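# Lay the towel flat beside the basket, then withdraw

## Task

Get the towel lying flat on the table as a single layer, with at least a finger's width between it and the table edge, at least two fingers' width between it and the basket's rim, and more than a hand's width between it and each arm's column. The basket must stay upright with all of its base on the table, no more than three fingers' width from its starting spot and turned roughly as before. Finish by releasing everything and moving the arms away; anything that stays in place only because the robot holds it does not count.

## Robot and tools

Robot: two arms, left_arm and right_arm, each with a parallel two-finger gripper. Scene frame: origin on the table top midway between the arms, +z up, +x out over the table, left_arm on the +y side. The names left and right are labels only and do not match image sides. Base of left_arm at (+0.032, +0.300, 0) m, quat_wxyz (+0.998, 0, 0, -0.061); right_arm at (+0.038, -0.297, 0) m, quat_wxyz (+0.995, 0, 0, -0.097). The fingers point along the gripper's +z and close along its y axis. The reported hand point lies between the pads, roughly 1 cm short of the tips, and may be somewhat wrong, especially when the arm reaches far.

Row layout (used by execute_actions and move): one flat list of 14 numbers covering both arms, each in [-1, 1]: first left_arm's six joint numbers then its opening, then the same seven for right_arm. Send all 14 even when one arm is idle. Joint order inside each arm: elbow, wrist yaw, shoulder, wrist pitch, waist, wrist roll. The shoulder's sign is flipped relative to the URDF everywhere (commands, results, refusals), while the stated ranges use URDF signs. Joint numbers are scaled offsets, not poses: 1.0 equals 1.202 rad for the waist, 1.258 for the shoulder, 1.238 for the elbow, 2.073 for wrist pitch, 2.022 for wrist yaw and for wrist roll. The opening is absolute: +1 fully open (0.094 m pad gap), -1 closed. URDF ranges in rad: waist -2.618..3.054, shoulder 0.000..3.142 (so -3.142..0 in your numbers), elbow 0.000..3.142, wrist pitch -1.571..1.571, wrist yaw -1.571..1.571, wrist roll -2.094..2.094. True ends may differ by up to 0.036 rad.

execute_actions(actions): a list of actions run one after another. Each action is a table of up to 15 rows, one row per 1/30 s step; if fewer rows are given, the last repeats to fill 15 steps (0.5 s). Joint numbers in every row are offsets from the angles held when that action began (for the first action, the last reported angles), not from the previous row. Asking a joint to go more than 0.036 rad beyond its range refuses that action for both arms; a malformed action, or a first action that fails this, refuses the whole call. An empty list just returns state and images.

move(target, speed, blocking): target is one 14-number row; its joint offsets are measured from the Joint positions in the most recent result that printed them. All joints travel in sync, so grippers trace curves. speed is rad/s for the joint with the longest way to go, 0.01 to 2 (default 0.5); paths last 0.5 to 10 s. The path ignores obstacles and the other arm. Finger openings are applied at once. blocking=false returns after 0.5 s while motion continues; until a result shows it ended, further rows and moves are refused, so call wait or stop. The extra move: line reports the ending (done, off_target, moving, held, fault), limits=held or limits=none, and per arm the joint farthest from target.

wait(seconds): 0 to 10; arms keep their last command; a running move continues and the wait returns early when it ends. stop(): brakes a running move (needs room, more when fast); fingers keep moving. zoom_image(camera, region): camera one of cam_head_left, cam_head_right, cam_high, cam_low, cam_left_wrist, cam_right_wrist; region [x0, y0, x1, y1] pixels of that camera's latest 504x504 image, at most 504 by 504. read_manual(section): licence texts only, moves nothing. finished_scene(scene): ends the current scene, given by its number; cannot be undone.

Results: a state line per arm with gripper position (m) and quat_wxyz in the scene frame; Joint positions and Joint velocities per arm in the joint order above plus pad gap (m); Joint targets (what the joints are now being driven toward); grip_measured on the command scale (each gripper may be off by about 1 mm); joint torques; step readings, with HELD marking steps where an arm's row was held back. "joint sent to its limit" means a joint was clipped at its end. "joint command not followed" means a clearance check altered targets. MOTOR HOT appears from 75 °C; OVER-TEMPERATURE FAULT at 90 °C stops that arm for 10 s, and at 100 °C the arm goes limp and falls.

Motion details: each joint's target is kept within a lead of its measured angle (waist 0.202, shoulder 0.258, elbow 0.238, wrist pitch 0.573, wrist yaw and roll 0.522 rad), and targets that would move the hand over 70 mm from where it is get scaled back, so large motions take several actions; finish unfinished motion with a new command. Friction may leave a joint up to about 0.031 rad off, and smaller commands may not move it.

Gripping: to hold, command about 0.03 below grip_measured (less for a lighter grip). Thin cloth under about 2 mm gets less force. Held parts may be tugged briefly.

Avoid: knocking anything off the table (fails the task), arms colliding or pressing on each other, fast contacts, targets set far beyond contact (they press hard), drops and slips, and long loaded holds that heat motors. Before ending, open the grippers and pull both arms away so the towel and basket rest on their own.

Each tool is called after "Request:" as name(argument=value, ...) on one line, values as JSON.

## Session

Request:
execute_actions(actions=[])

Scene clock: 0.00 s.
left_arm: end_effector_position=(+0.5116, +0.1726, +0.3154) grip_measured=+1.000 end_effector_quat_wxyz=(+0.573, -0.088, +0.814, +0.026) | right_arm: end_effector_position=(+0.3528, -0.1094, +0.1586) grip_measured=+1.000 end_effector_quat_wxyz=(+0.379, +0.392, +0.836, +0.070)
Joint names: [elbow, wrist yaw, shoulder, wrist pitch, waist, wrist roll]
Joint positions: left_arm=[ 1.498 -0.556 -1.631 -0.282 -0.32  -0.291  0.094] | right_arm=[ 1.177  0.683 -1.539 -0.773  1.031  1.557  0.094]
Joint velocities: left_arm=[-0.007  0.007 -0.002  0.022 -0.007  0.051  0.   ] | right_arm=[-0.007  0.007 -0.012 -0.022 -0.007 -0.022  0.   ]
Joint torques (N m, as the arm reports them, + toward a larger Joint positions number): no reading
Motor temperatures (°C, as the motors report them): left_arm=[31 29 30 30 30 29] | right_arm=[33 31 31 32 31 33]
Joint targets: left_arm=[1.498 -0.556 -1.631 -0.282 -0.320 -0.291] | right_arm=[1.177 0.683 -1.539 -0.773 1.031 1.557]

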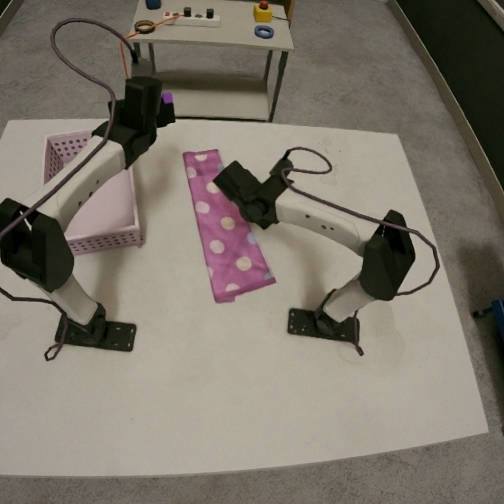

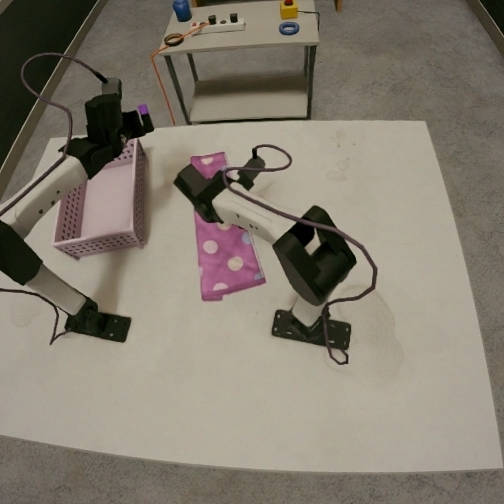

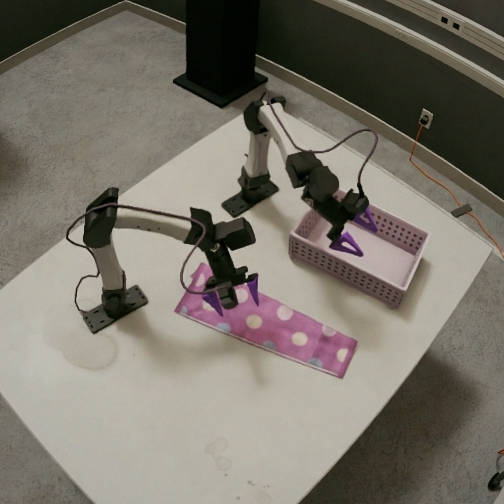

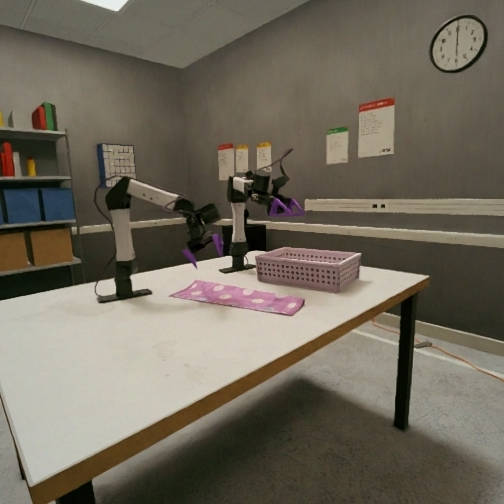

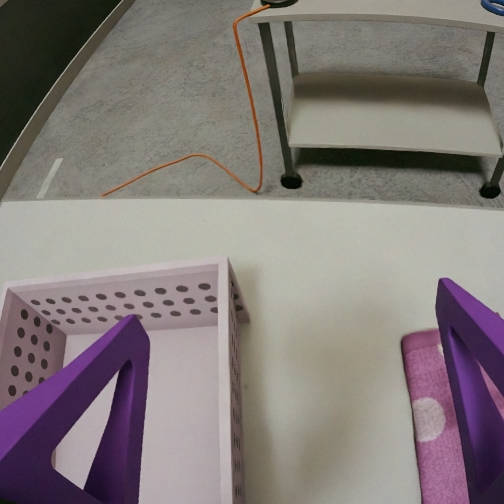

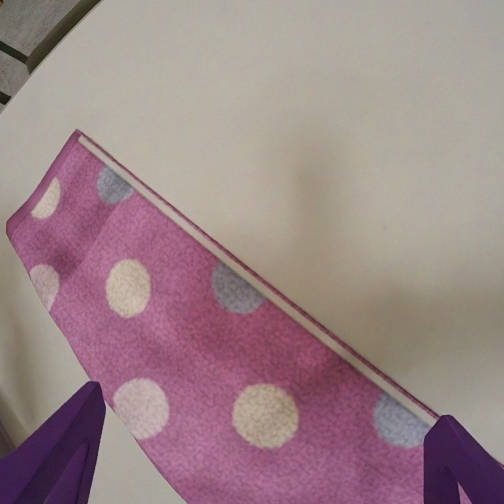

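Request:
move(target=[0,0.275,0.3,0,0.6,0.144,1, 0,-0.338,0.4,0,-1.0,-0.77,1], speed=1)

Request:
zoom_image(camera="cam_head_left", region=[140,130,320,320])

Request:
zoom_image(camera="cam_high", region=[160,240,370,400])

Scene clock: 12.80 s.
left_arm: end_effector_position=(+0.4255, +0.4098, +0.4709) grip_measured=+1.000 end_effector_quat_wxyz=(+0.686, -0.102, +0.714, +0.094) | right_arm: end_effector_position=(+0.3387, -0.4087, +0.2846) grip_measured=+1.000 end_effector_quat_wxyz=(+0.438, +0.162, +0.880, -0.080)
Joint names: [elbow, wrist yaw, shoulder, wrist pitch, waist, wrist roll]
Joint positions: left_arm=[ 1.498 -0.009 -1.26  -0.279  0.391 -0.006  0.094] | right_arm=[ 1.177  0.007 -1.052 -0.773 -0.16   0.007  0.094]
Joint velocities: left_arm=[-0.002  0.022  0.012 -0.051 -0.002 -0.095  0.   ] | right_arm=[-0.007 -0.051  0.002 -0.007  0.002  0.007  0.   ]
Joint torques (N m, as the arm reports them, + toward a larger Joint positions number): left_arm=[8.97 0.06 5.22 2.65 0.   0.07] | right_arm=[ 7.73 -0.08  2.72  2.03 -0.74 -0.05]
Motor temperatures (°C, as the motors report them): left_arm=[34 29 33 34 30 29] | right_arm=[35 32 32 33 31 33]
Joint targets: left_arm=[1.498 0.001 -1.254 -0.281 0.401 0.001] | right_arm=[1.177 -0.001 -1.036 -0.773 -0.171 0.000]
move: done; limits=none; left_arm: farthest joint: the waist, 0.010 radians from its target (0.722 radians at the start); right_arm: farthest joint: the shoulder, 0.016 radians from its target (0.504 radians at the start)

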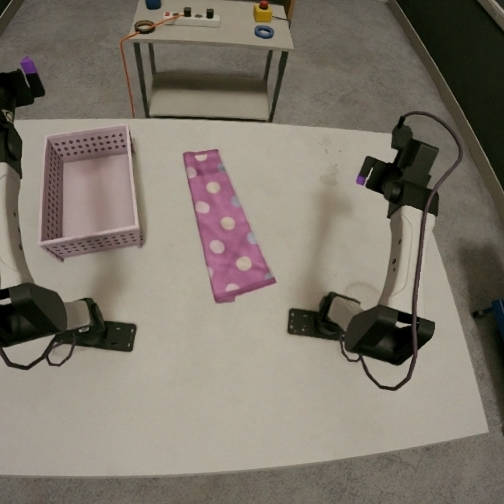

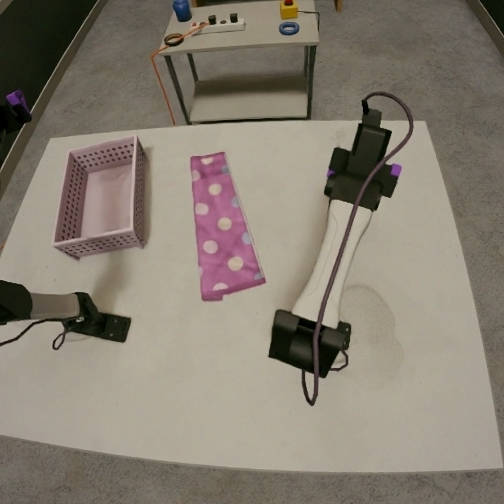

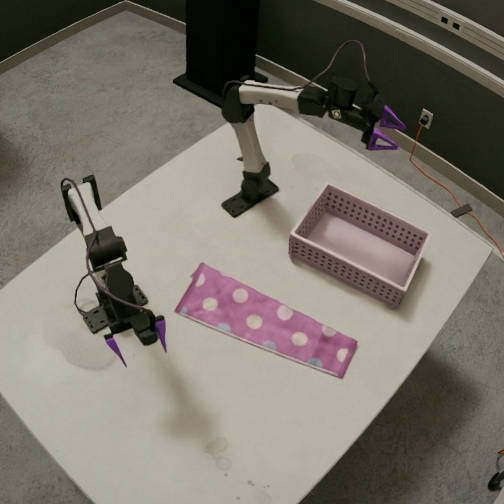

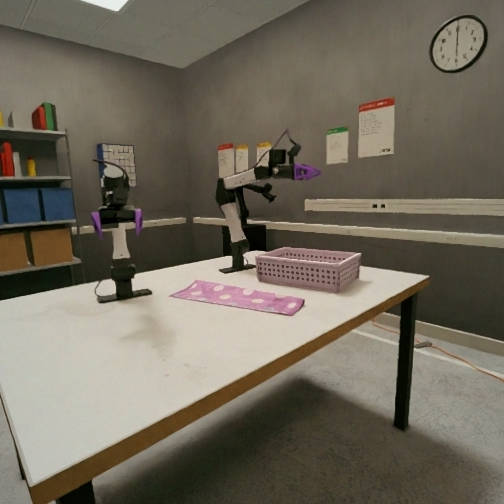

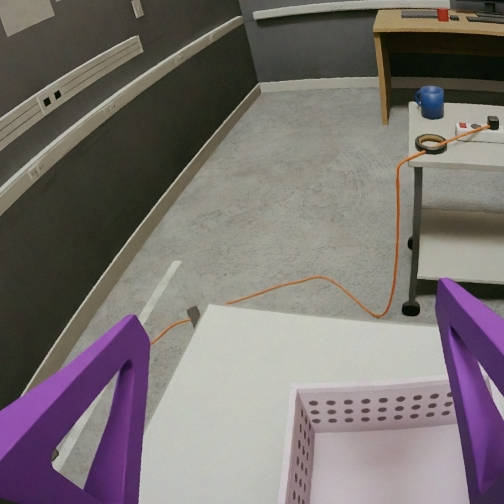

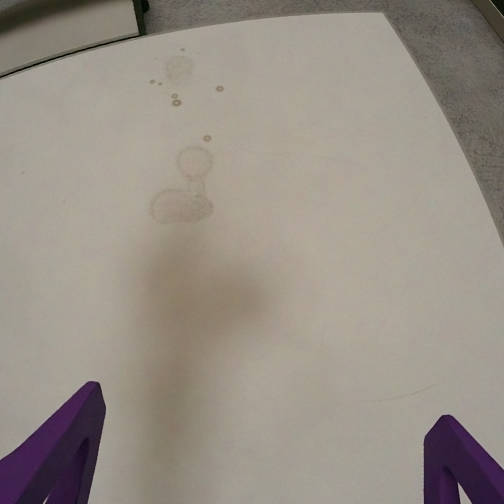

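Region (140, 130, 320, 320) of cam_head_left's 504x504 image, scaled by 2.653, with more detail than that image has; it fills the left 477 columns of this view, and the rest is white.

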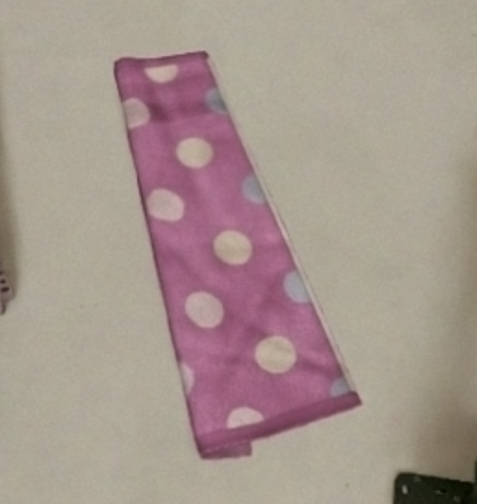

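Region (160, 240, 370, 400) of cam_high's 504x504 image, scaled by 2.400, with more detail than that image has; it fills the top 384 rows of this view, and the rest is white.

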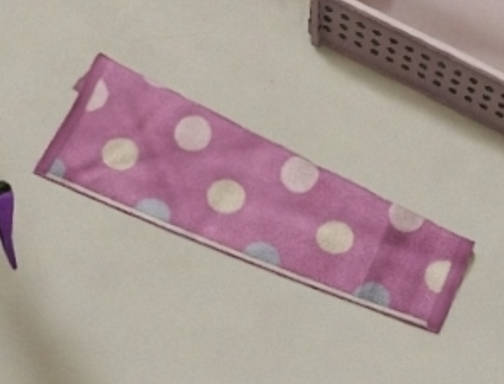

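Request:
move(target=[0.673,0,-0.92,-0.306,-0.66,-0.35,1, -0.189,0,-0.164,-0.233,0.962,0.245,1], speed=0.8)

Scene clock: 36.80 s.
left_arm: end_effector_position=(+0.5487, -0.0041, +0.1164) grip_measured=+1.000 end_effector_quat_wxyz=(+0.230, -0.084, +0.956, -0.160) | right_arm: end_effector_position=(+0.1787, -0.1559, +0.1071) grip_measured=+1.000 end_effector_quat_wxyz=(+0.022, -0.148, +0.989, +0.012)
Joint names: [elbow, wrist yaw, shoulder, wrist pitch, waist, wrist roll]
Joint positions: left_arm=[ 2.315 -0.007 -2.416 -0.902 -0.411 -0.707  0.094] | right_arm=[ 0.959  0.007 -1.241 -1.239  0.986  0.495  0.094]
Joint velocities: left_arm=[0.007 0.007 0.012 0.022 0.012 0.007 0.   ] | right_arm=[-0.002  0.037 -0.002 -0.022  0.007  0.007  0.   ]
Joint torques (N m, as the arm reports them, + toward a larger Joint positions number): left_arm=[10.31 -0.08 15.28  1.73  0.01 -0.03] | right_arm=[5.66 0.06 1.3  0.27 0.74 0.05]
Motor temperatures (°C, as the motors report them): left_arm=[37 29 34 37 31 29] | right_arm=[37 31 32 38 31 33]
Joint targets: left_arm=[2.331 -0.009 -2.418 -0.913 -0.402 -0.714] | right_arm=[0.943 0.007 -1.258 -1.256 0.996 0.502]
move: done; limits=none; left_arm: farthest joint: the elbow, 0.016 radians from its target (0.833 radians at the start); right_arm: farthest joint: the shoulder, 0.018 radians from its target (0.207 radians at the start)

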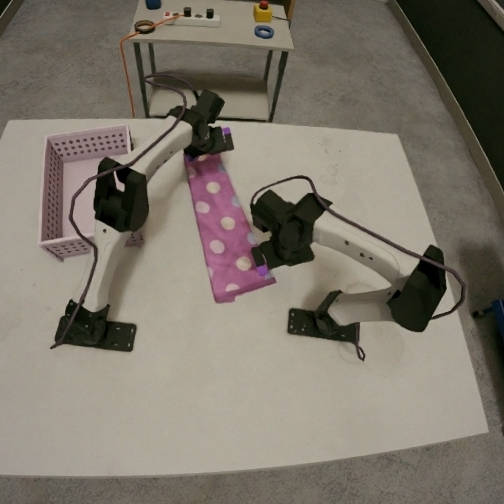

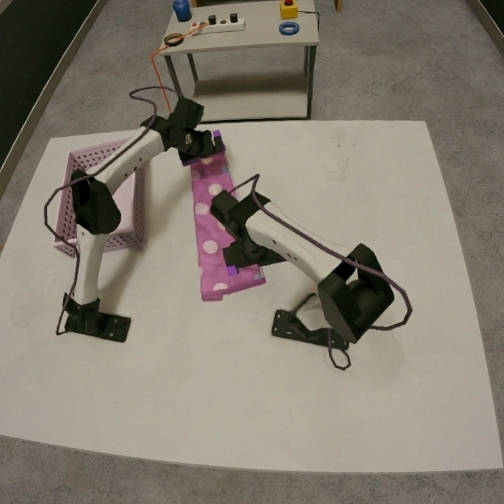

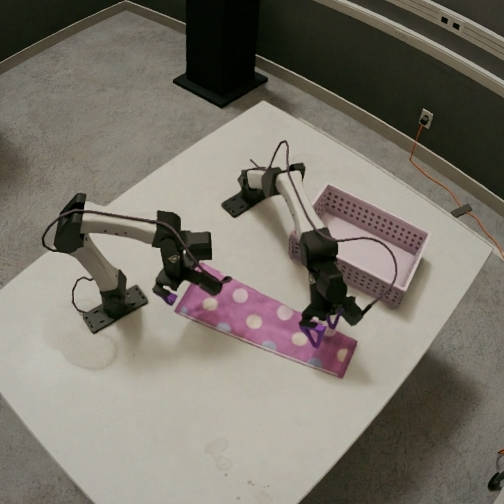

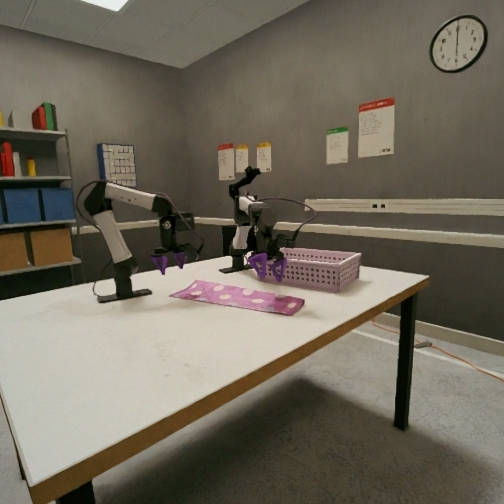

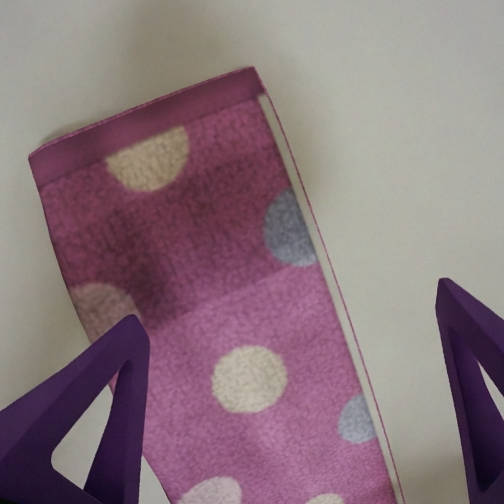

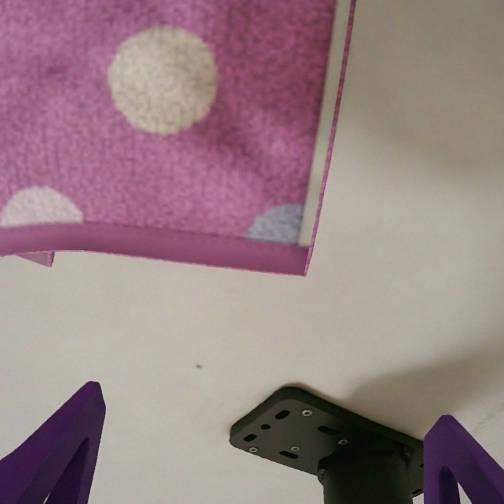

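Request:
move(target=[-0.2,0,0.25,0,0,0.35,1, 0.1,0,0.1,0,-1,-0.245,1], speed=1)

Request:
move(target=[-0.28,0,-0.01,0,-0.6,0,0.2, 0,0,0,0,-0.3,0,1], speed=0.7)

Scene clock: 49.67 s.
left_arm: end_effector_position=(+0.5064, +0.0208, +0.2029) grip_measured=+1.000 end_effector_quat_wxyz=(+0.312, +0.245, +0.914, -0.083) | right_arm: end_effector_position=(+0.2407, -0.3833, +0.1572) grip_measured=+1.000 end_effector_quat_wxyz=(+0.126, +0.200, +0.971, -0.029)
Joint names: [elbow, wrist yaw, shoulder, wrist pitch, waist, wrist roll]
Joint positions: left_arm=[ 2.093 -0.007 -2.106 -0.9   -0.411 -0.006  0.094] | right_arm=[ 1.062  0.008 -1.134 -1.239 -0.205  0.007  0.094]
Joint velocities: left_arm=[-0.012 -0.007 -0.002 -0.022 -0.012  0.037  0.   ] | right_arm=[-0.002 -0.037 -0.002  0.037 -0.002  0.037  0.   ]
Joint torques (N m, as the arm reports them, + toward a larger Joint positions number): left_arm=[ 7.13 -0.01 13.34  2.03 -0.7   0.07] | right_arm=[ 8.66  0.01  3.12  0.94 -0.72 -0.05]
Motor temperatures (°C, as the motors report them): left_arm=[38 29 43 36 31 29] | right_arm=[38 31 32 35 31 33]
Joint targets: left_arm=[2.068 -0.007 -2.102 -0.902 -0.411 0.000] | right_arm=[1.082 0.007 -1.115 -1.238 -0.216 0.000]
move: off_target (left_arm, right_arm); limits=none; left_arm: farthest joint: the elbow, 0.026 radians from its target (0.248 radians at the start); right_arm: farthest joint: the elbow, 0.021 radians from its target (0.124 radians at the start)

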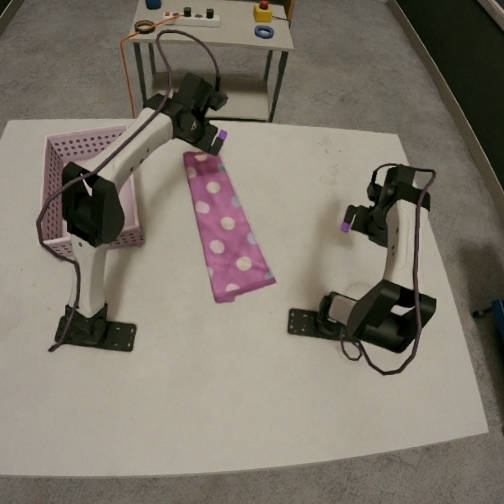

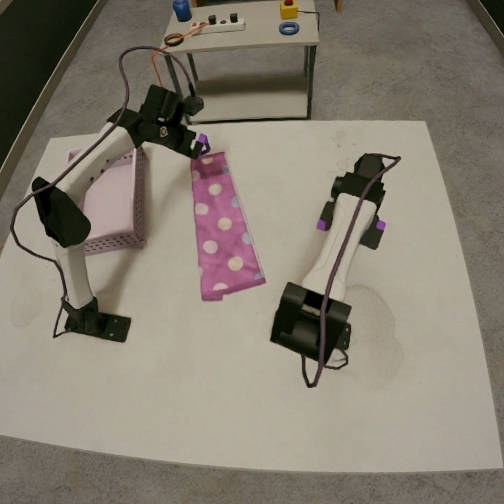

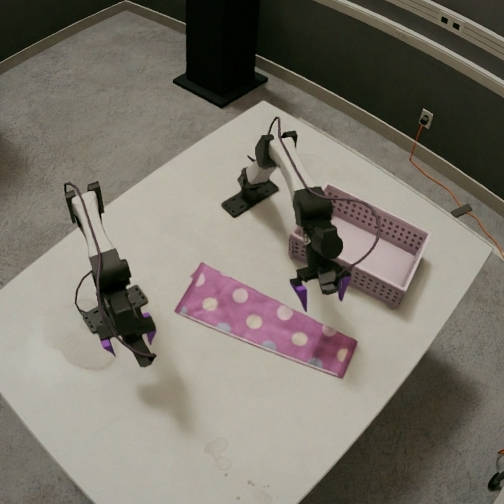

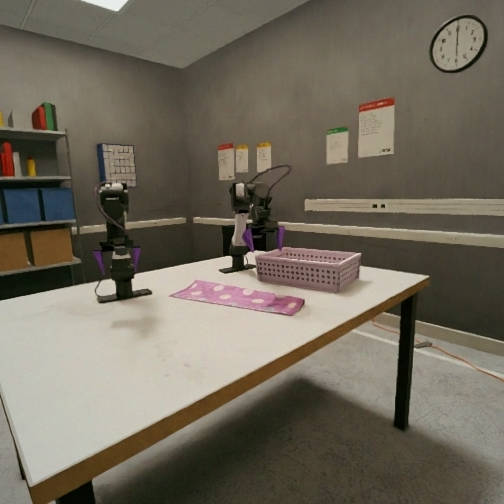

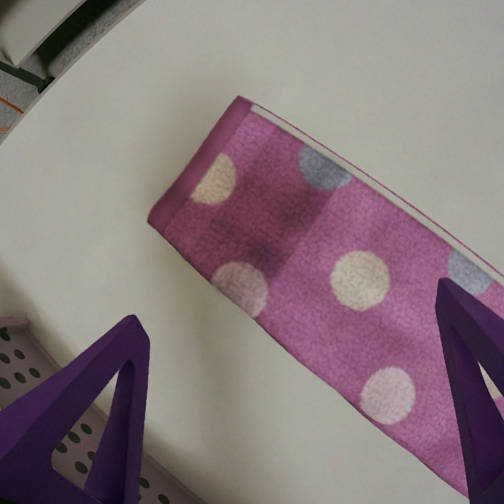

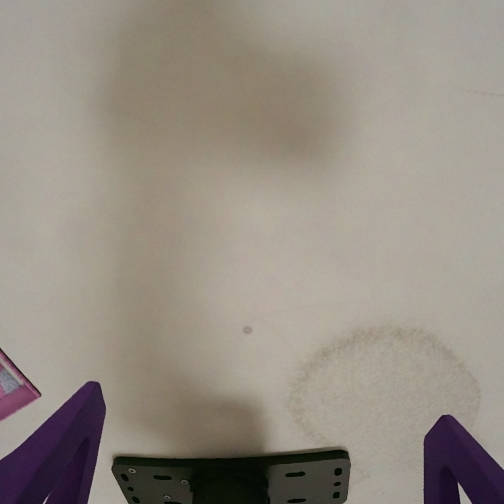

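Scene clock: 51.23 s.
left_arm: end_effector_position=(+0.1798, -0.1637, +0.0837) grip_measured=+0.201 end_effector_quat_wxyz=(+0.136, +0.579, +0.798, -0.096) | right_arm: end_effector_position=(+0.1989, -0.4472, +0.1572) grip_measured=+1.000 end_effector_quat_wxyz=(+0.119, +0.366, +0.922, -0.050)
Joint names: [elbow, wrist yaw, shoulder, wrist pitch, waist, wrist roll]
Joint positions: left_arm=[ 1.768 -0.006 -2.106 -0.897 -1.141 -0.006  0.056] | right_arm=[ 1.062  0.007 -1.134 -1.239 -0.554  0.007  0.094]
Joint velocities: left_arm=[ 0.012 -0.066 -0.002  0.037 -0.002  0.007 -0.001] | right_arm=[-0.017  0.051  0.012  0.022  0.007  0.007  0.   ]
Joint torques (N m, as the arm reports them, + toward a larger Joint positions number): left_arm=[ 7.01 -0.02 11.69  1.35 -0.06  0.02] | right_arm=[ 7.12  0.02  1.85  0.94 -0.75  0.  ]
Motor temperatures (°C, as the motors report them): left_arm=[38 29 43 36 31 29] | right_arm=[38 31 32 35 31 33]
Joint targets: left_arm=[1.746 -0.007 -2.118 -0.900 -1.132 -0.006] | right_arm=[1.062 0.007 -1.134 -1.239 -0.566 0.007]
move: off_target (left_arm); limits=none; left_arm: farthest joint: the elbow, 0.021 radians from its target (0.347 radians at the start); right_arm: farthest joint: the waist, 0.011 radians from its target (0.360 radians at the start)

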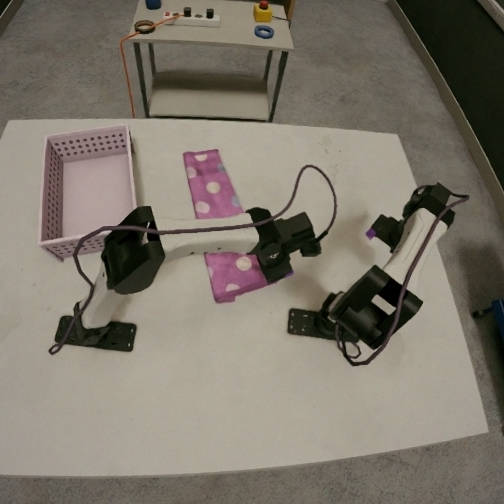

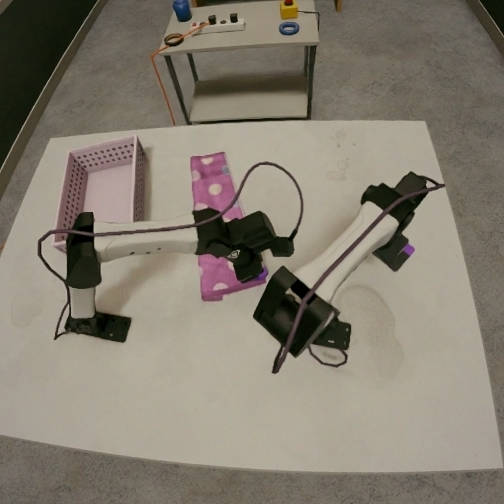

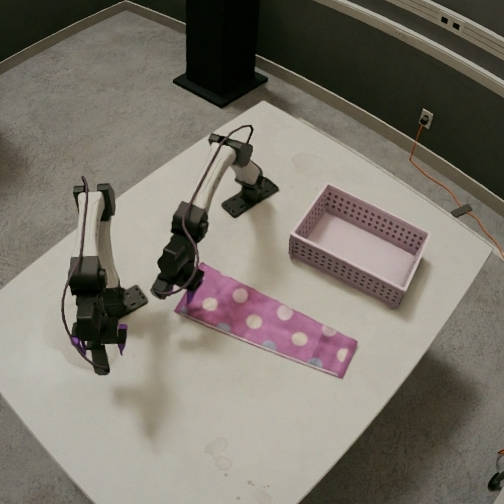

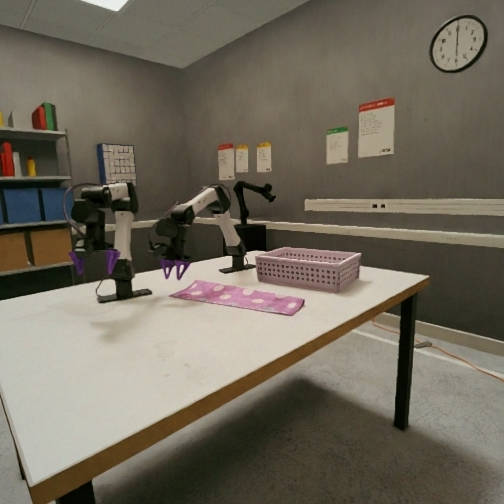

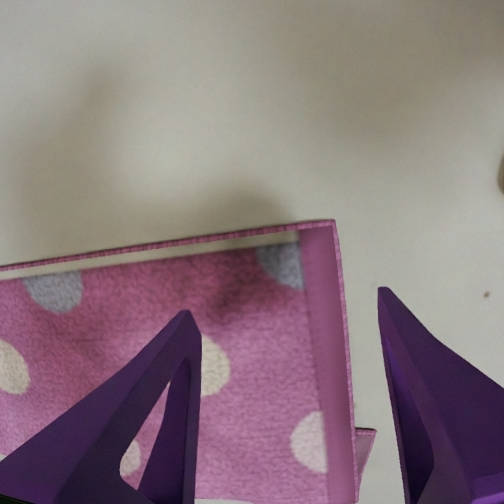

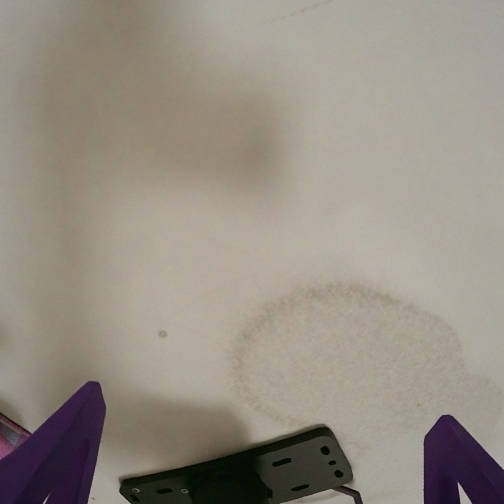

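Lower via shoulder, shift the waist slightly.

Request:
move(target=[0,0,-0.115,0,-0.025,0,0.2, 0,0,0,0,0,0,1], speed=0.3)

Scene clock: 54.63 s.
left_arm: end_effector_position=(+0.1676, -0.1589, +0.0219) grip_measured=+0.201 end_effector_quat_wxyz=(+0.082, +0.593, +0.799, -0.058) | right_arm: end_effector_position=(+0.1989, -0.4472, +0.1572) grip_measured=+1.000 end_effector_quat_wxyz=(+0.119, +0.366, +0.922, -0.050)
Joint names: [elbow, wrist yaw, shoulder, wrist pitch, waist, wrist roll]
Joint positions: left_arm=[ 1.768 -0.006 -2.239 -0.897 -1.163 -0.006  0.056] | right_arm=[ 1.062  0.007 -1.134 -1.239 -0.554  0.007  0.094]
Joint velocities: left_arm=[ 0.007  0.081  0.012 -0.037 -0.007  0.007 -0.   ] | right_arm=[-0.007 -0.051  0.012 -0.037 -0.017  0.066  0.   ]
Joint torques (N m, as the arm reports them, + toward a larger Joint positions number): left_arm=[ 8.25 -0.01 12.56  1.06 -1.22  0.02] | right_arm=[7.12 0.02 1.86 0.93 0.02 0.01]
Motor temperatures (°C, as the motors report them): left_arm=[38 29 44 35 31 29] | right_arm=[38 31 32 35 31 33]
Joint targets: left_arm=[1.768 -0.006 -2.250 -0.898 -1.171 -0.006] | right_arm=[1.062 0.007 -1.134 -1.239 -0.554 0.007]
move: done; limits=none; left_arm: farthest joint: the shoulder, 0.011 radians from its target (0.145 radians at the start); right_arm: farthest joint: the waist, 0.000 radians from its target (0.000 radians at the start)

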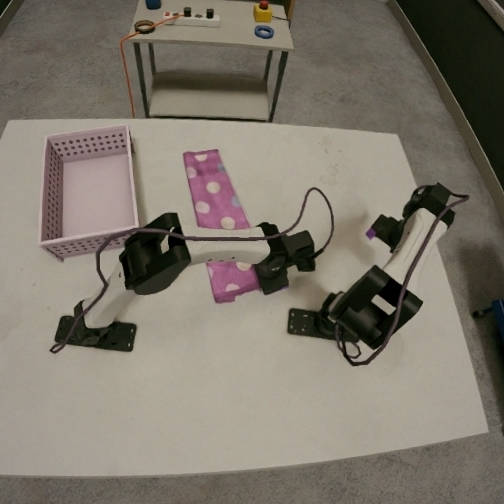

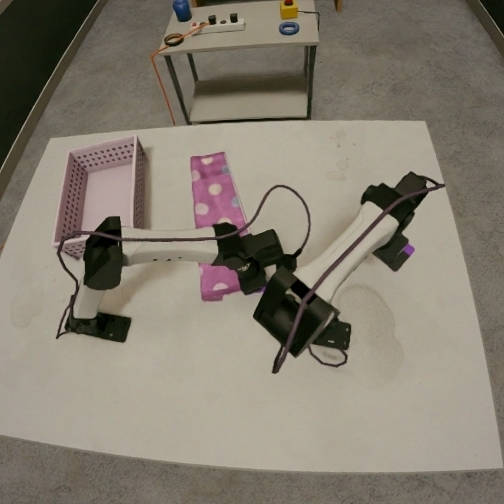

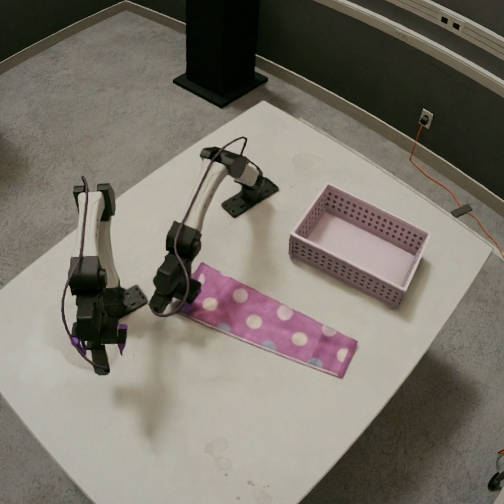

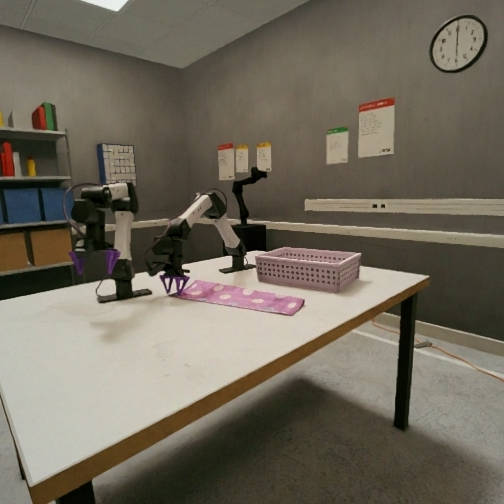

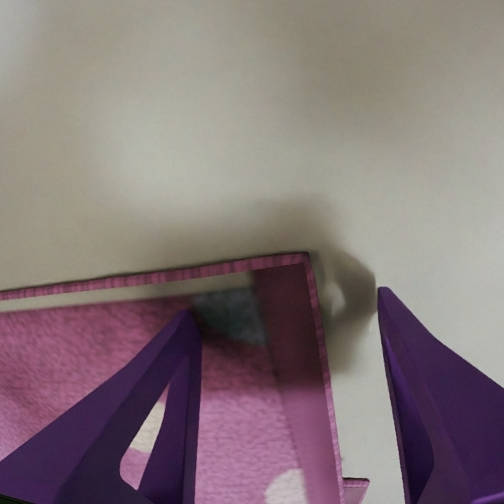

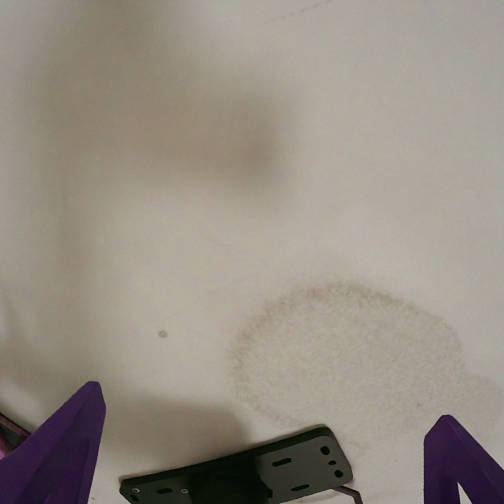

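Request:
execute_actions(actions=[[[0,0,0,-0.02,0.022,0,0.2,0,0,0,0,0,0,1]],[[0,0,-0.02,0,0,0,0.2,0,0,0,0,0,0,1]],[[0,0,-0.03,0,0,0,0.2,0,0,0,0,0,0,1]],[[0,0,-0.02,0,0,0,-0.4,0,0,0,0,0,0,1]],[[0,0,-0.02,0,0,0,-1,0,0,0,0,0,0,1]],[[0,0,0.05,0,0,0,-1,0,0,0,0,0,0,1]]])

Scene clock: 63.17 s.
left_arm: end_effector_position=(+0.1771, -0.1571, +0.0520) grip_measured=-0.929 end_effector_quat_wxyz=(+0.106, +0.585, +0.802, -0.068) | right_arm: end_effector_position=(+0.1989, -0.4472, +0.1572) grip_measured=+1.000 end_effector_quat_wxyz=(+0.119, +0.366, +0.922, -0.050)
Joint names: [elbow, wrist yaw, shoulder, wrist pitch, waist, wrist roll]
Joint positions: left_arm=[ 1.768 -0.018 -2.172 -0.915 -1.147 -0.006  0.003] | right_arm=[ 1.062  0.007 -1.134 -1.239 -0.554  0.007  0.094]
Joint velocities: left_arm=[-0.027  0.037  0.022 -0.022 -0.007  0.007  0.   ] | right_arm=[-0.007 -0.095 -0.007  0.022 -0.002 -0.051  0.   ]
Joint torques (N m, as the arm reports them, + toward a larger Joint positions number): left_arm=[ 8.48 -0.02 12.58  1.22 -0.71  0.02] | right_arm=[7.12 0.02 1.86 0.94 0.01 0.  ]
Motor temperatures (°C, as the motors report them): left_arm=[38 29 46 35 31 29] | right_arm=[38 31 32 35 31 33]
Joint targets: left_arm=[1.768 -0.018 -2.178 -0.912 -1.147 -0.006] | right_arm=[1.062 0.007 -1.134 -1.239 -0.554 0.007]
Step readings (joint positions; steps 1 to 15: 1st action; 16 to 30: 2nd action; 31 to 45: 3rd action; 46 to 60: 4th action; 61 to 75: 5th action; 76 to 90: 6th action):
0: left_arm=[1.768 -0.006 -2.239 -0.897 -1.163 -0.006] | right_arm=[1.062 0.007 -1.134 -1.239 -0.554 0.007]
1: left_arm=[1.768 -0.006 -2.239 -0.899 -1.162 -0.006] | right_arm=[1.062 0.007 -1.134 -1.239 -0.554 0.007]
2: left_arm=[1.768 -0.006 -2.239 -0.903 -1.160 -0.006] | right_arm=[1.062 0.007 -1.134 -1.239 -0.554 0.007]
4: left_arm=[1.768 -0.006 -2.239 -0.910 -1.154 -0.006] | right_arm=[1.062 0.007 -1.134 -1.239 -0.554 0.007]
8: left_arm=[1.768 -0.006 -2.239 -0.916 -1.147 -0.006] | right_arm=[1.062 0.007 -1.134 -1.239 -0.554 0.007]
15: left_arm=[1.768 -0.006 -2.239 -0.916 -1.147 -0.006] | right_arm=[1.062 0.007 -1.134 -1.239 -0.554 0.007]
16: left_arm=[1.768 -0.006 -2.239 -0.916 -1.147 -0.006] | right_arm=[1.062 0.007 -1.134 -1.239 -0.554 0.007]
17: left_arm=[1.768 -0.006 -2.239 -0.916 -1.147 -0.006] | right_arm=[1.062 0.007 -1.134 -1.239 -0.554 0.007]
19: left_arm=[1.768 -0.006 -2.239 -0.916 -1.147 -0.006] | right_arm=[1.062 0.007 -1.134 -1.239 -0.554 0.007]
23: left_arm=[1.768 -0.006 -2.239 -0.916 -1.147 -0.006] | right_arm=[1.062 0.007 -1.134 -1.239 -0.554 0.007]
30: left_arm=[1.768 -0.006 -2.239 -0.916 -1.147 -0.006] | right_arm=[1.062 0.007 -1.134 -1.239 -0.554 0.007]
31: left_arm=[1.768 -0.006 -2.240 -0.916 -1.147 -0.006] | right_arm=[1.062 0.007 -1.134 -1.239 -0.554 0.007]
32: left_arm=[1.768 -0.006 -2.240 -0.915 -1.147 -0.006] | right_arm=[1.062 0.007 -1.134 -1.239 -0.554 0.007]
34: left_arm=[1.768 -0.006 -2.241 -0.915 -1.147 -0.006] | right_arm=[1.062 0.007 -1.134 -1.239 -0.554 0.007]
38: left_arm=[1.768 -0.006 -2.241 -0.915 -1.147 -0.006] | right_arm=[1.062 0.007 -1.134 -1.239 -0.554 0.007]
45: left_arm=[1.768 -0.006 -2.241 -0.915 -1.147 -0.006] | right_arm=[1.062 0.007 -1.134 -1.239 -0.554 0.007]
46: left_arm=[1.768 -0.008 -2.241 -0.915 -1.147 -0.006] | right_arm=[1.062 0.007 -1.134 -1.239 -0.554 0.007]
47: left_arm=[1.768 -0.012 -2.241 -0.915 -1.147 -0.006] | right_arm=[1.062 0.007 -1.134 -1.239 -0.554 0.007]
49: left_arm=[1.768 -0.013 -2.241 -0.914 -1.147 -0.006] | right_arm=[1.062 0.007 -1.134 -1.239 -0.554 0.007]
53: left_arm=[1.768 -0.014 -2.241 -0.914 -1.147 -0.006] | right_arm=[1.062 0.007 -1.134 -1.239 -0.554 0.007]
60: left_arm=[1.768 -0.014 -2.241 -0.914 -1.147 -0.006] | right_arm=[1.062 0.007 -1.134 -1.239 -0.554 0.007]
61: left_arm=[1.768 -0.016 -2.241 -0.914 -1.147 -0.006] | right_arm=[1.062 0.007 -1.134 -1.239 -0.554 0.007]
62: left_arm=[1.768 -0.019 -2.241 -0.914 -1.147 -0.006] | right_arm=[1.062 0.007 -1.134 -1.239 -0.554 0.007]
64: left_arm=[1.768 -0.018 -2.241 -0.913 -1.147 -0.006] | right_arm=[1.062 0.007 -1.134 -1.239 -0.554 0.007]
68: left_arm=[1.768 -0.018 -2.241 -0.913 -1.147 -0.006] | right_arm=[1.062 0.007 -1.134 -1.239 -0.554 0.007]
75: left_arm=[1.768 -0.018 -2.241 -0.913 -1.147 -0.006] | right_arm=[1.062 0.007 -1.134 -1.239 -0.554 0.007]
76: left_arm=[1.768 -0.018 -2.234 -0.912 -1.147 -0.006] | right_arm=[1.062 0.007 -1.134 -1.239 -0.554 0.007]
77: left_arm=[1.768 -0.018 -2.227 -0.916 -1.147 -0.006] | right_arm=[1.062 0.007 -1.134 -1.239 -0.554 0.007]
79: left_arm=[1.768 -0.018 -2.203 -0.916 -1.147 -0.006] | right_arm=[1.062 0.007 -1.134 -1.239 -0.554 0.007]
83: left_arm=[1.768 -0.018 -2.173 -0.915 -1.147 -0.006] | right_arm=[1.062 0.007 -1.134 -1.239 -0.554 0.007]
90: Joint positions above

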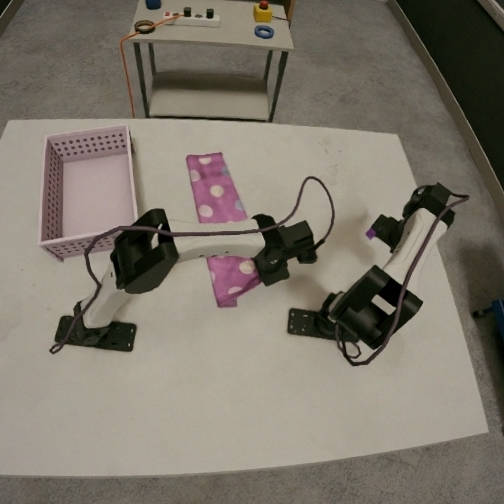

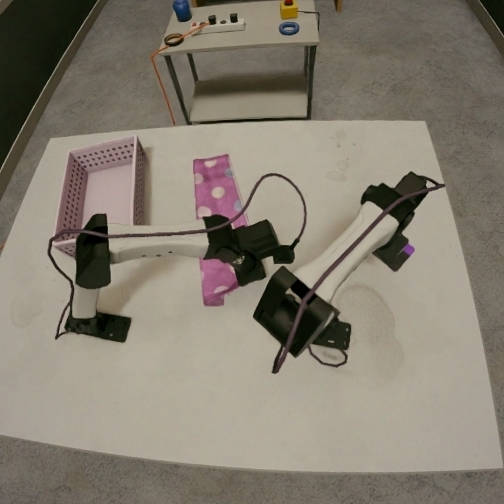

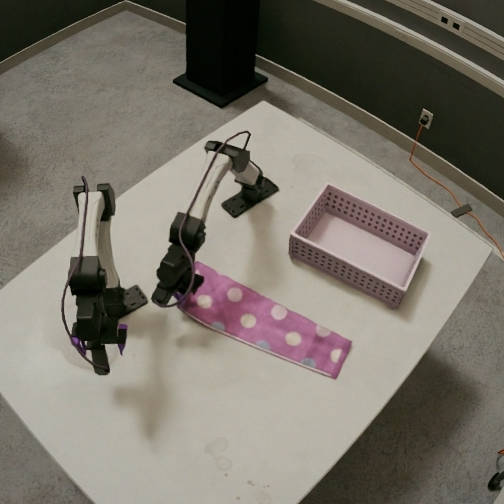

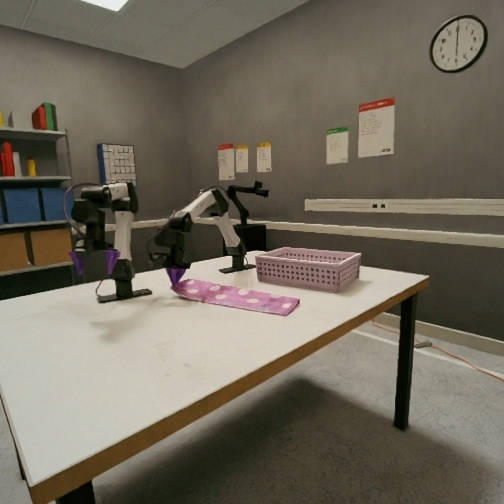

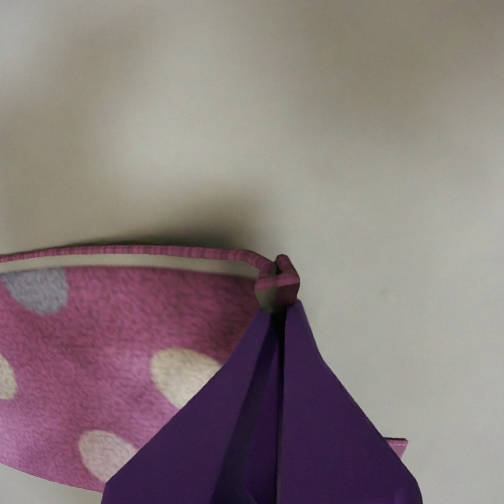

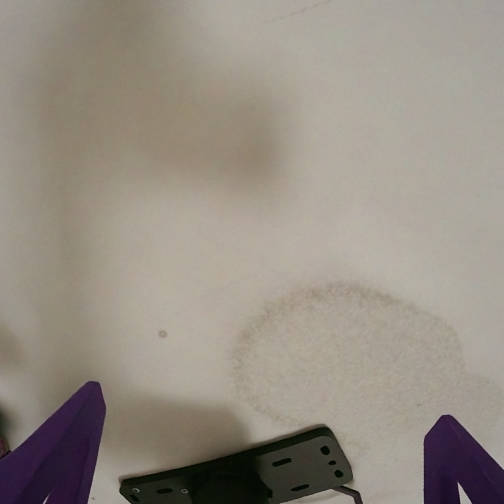

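Request:
move(target=[-0.483,0,0.355,-0.049,-0.285,0.05,-1, 0.2,0,-0.3,0.05,0.5,0,1], speed=0.4)

Scene clock: 69.57 s.
left_arm: end_effector_position=(+0.0246, -0.0087, +0.0529) grip_measured=-0.929 end_effector_quat_wxyz=(+0.013, +0.748, +0.663, +0.000) | right_arm: end_effector_position=(+0.3377, -0.3446, +0.1441) grip_measured=+1.000 end_effector_quat_wxyz=(+0.104, +0.081, +0.991, -0.011)
Joint names: [elbow, wrist yaw, shoulder, wrist pitch, waist, wrist roll]
Joint positions: left_arm=[ 1.193 -0.018 -1.736 -1.01  -1.481  0.088  0.003] | right_arm=[ 1.287  0.008 -1.496 -1.153  0.038  0.007  0.094]
Joint velocities: left_arm=[ 0.002  0.051 -0.002  0.095  0.002 -0.037 -0.   ] | right_arm=[-0.007 -0.066 -0.002 -0.022 -0.022 -0.007  0.   ]
Joint torques (N m, as the arm reports them, + toward a larger Joint positions number): left_arm=[ 5.94 -0.02  9.13  0.56 -1.33  0.08] | right_arm=[8.88 0.01 3.74 1.03 0.57 0.  ]
Motor temperatures (°C, as the motors report them): left_arm=[38 29 47 34 31 29] | right_arm=[39 31 32 35 31 33]
Joint targets: left_arm=[1.170 -0.018 -1.725 -1.016 -1.489 0.095] | right_arm=[1.310 0.007 -1.512 -1.135 0.047 0.007]
move: off_target (left_arm, right_arm); limits=none; left_arm: farthest joint: the elbow, 0.023 radians from its target (0.598 radians at the start); right_arm: farthest joint: the elbow, 0.023 radians from its target (0.248 radians at the start)

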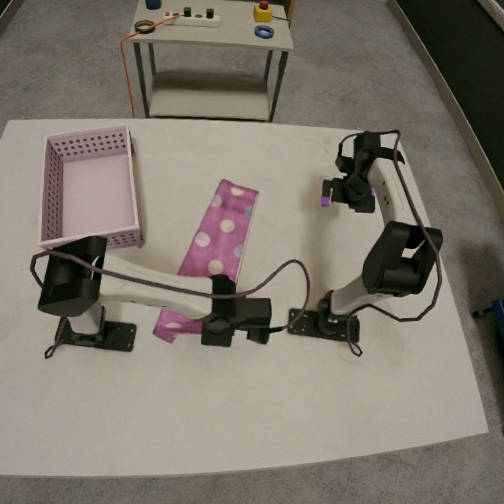

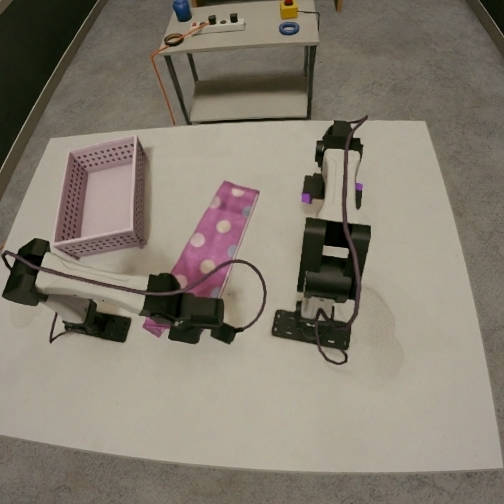

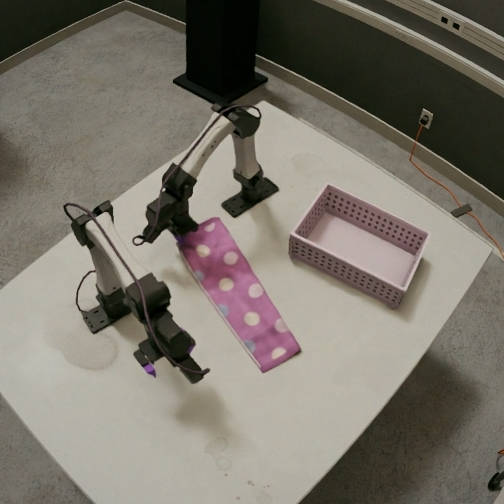

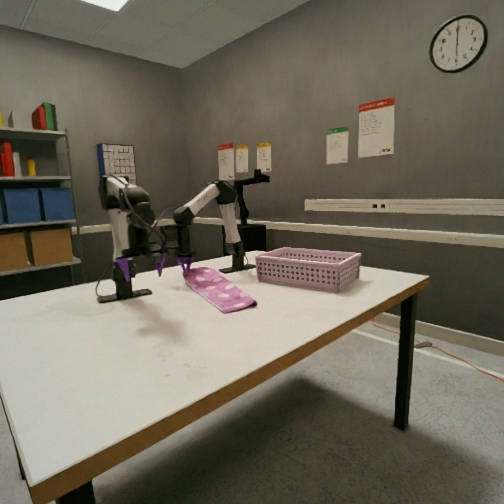

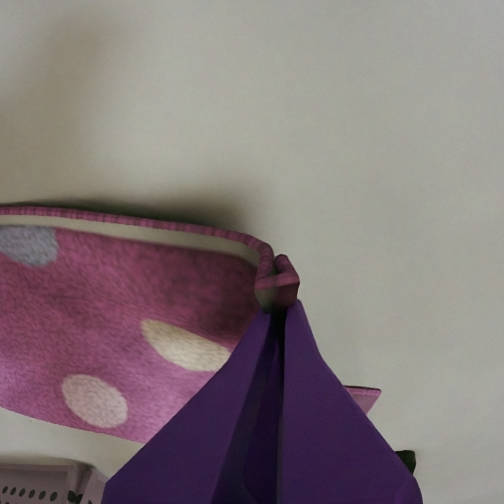

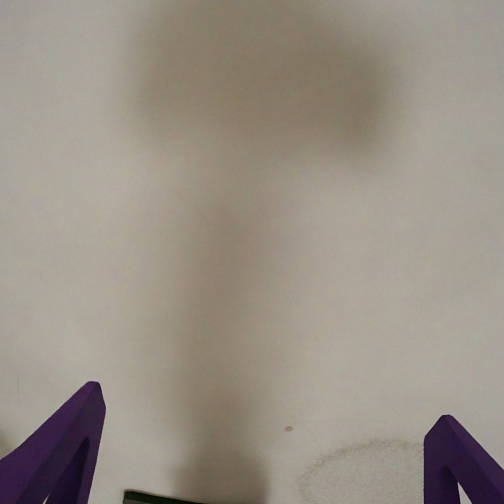

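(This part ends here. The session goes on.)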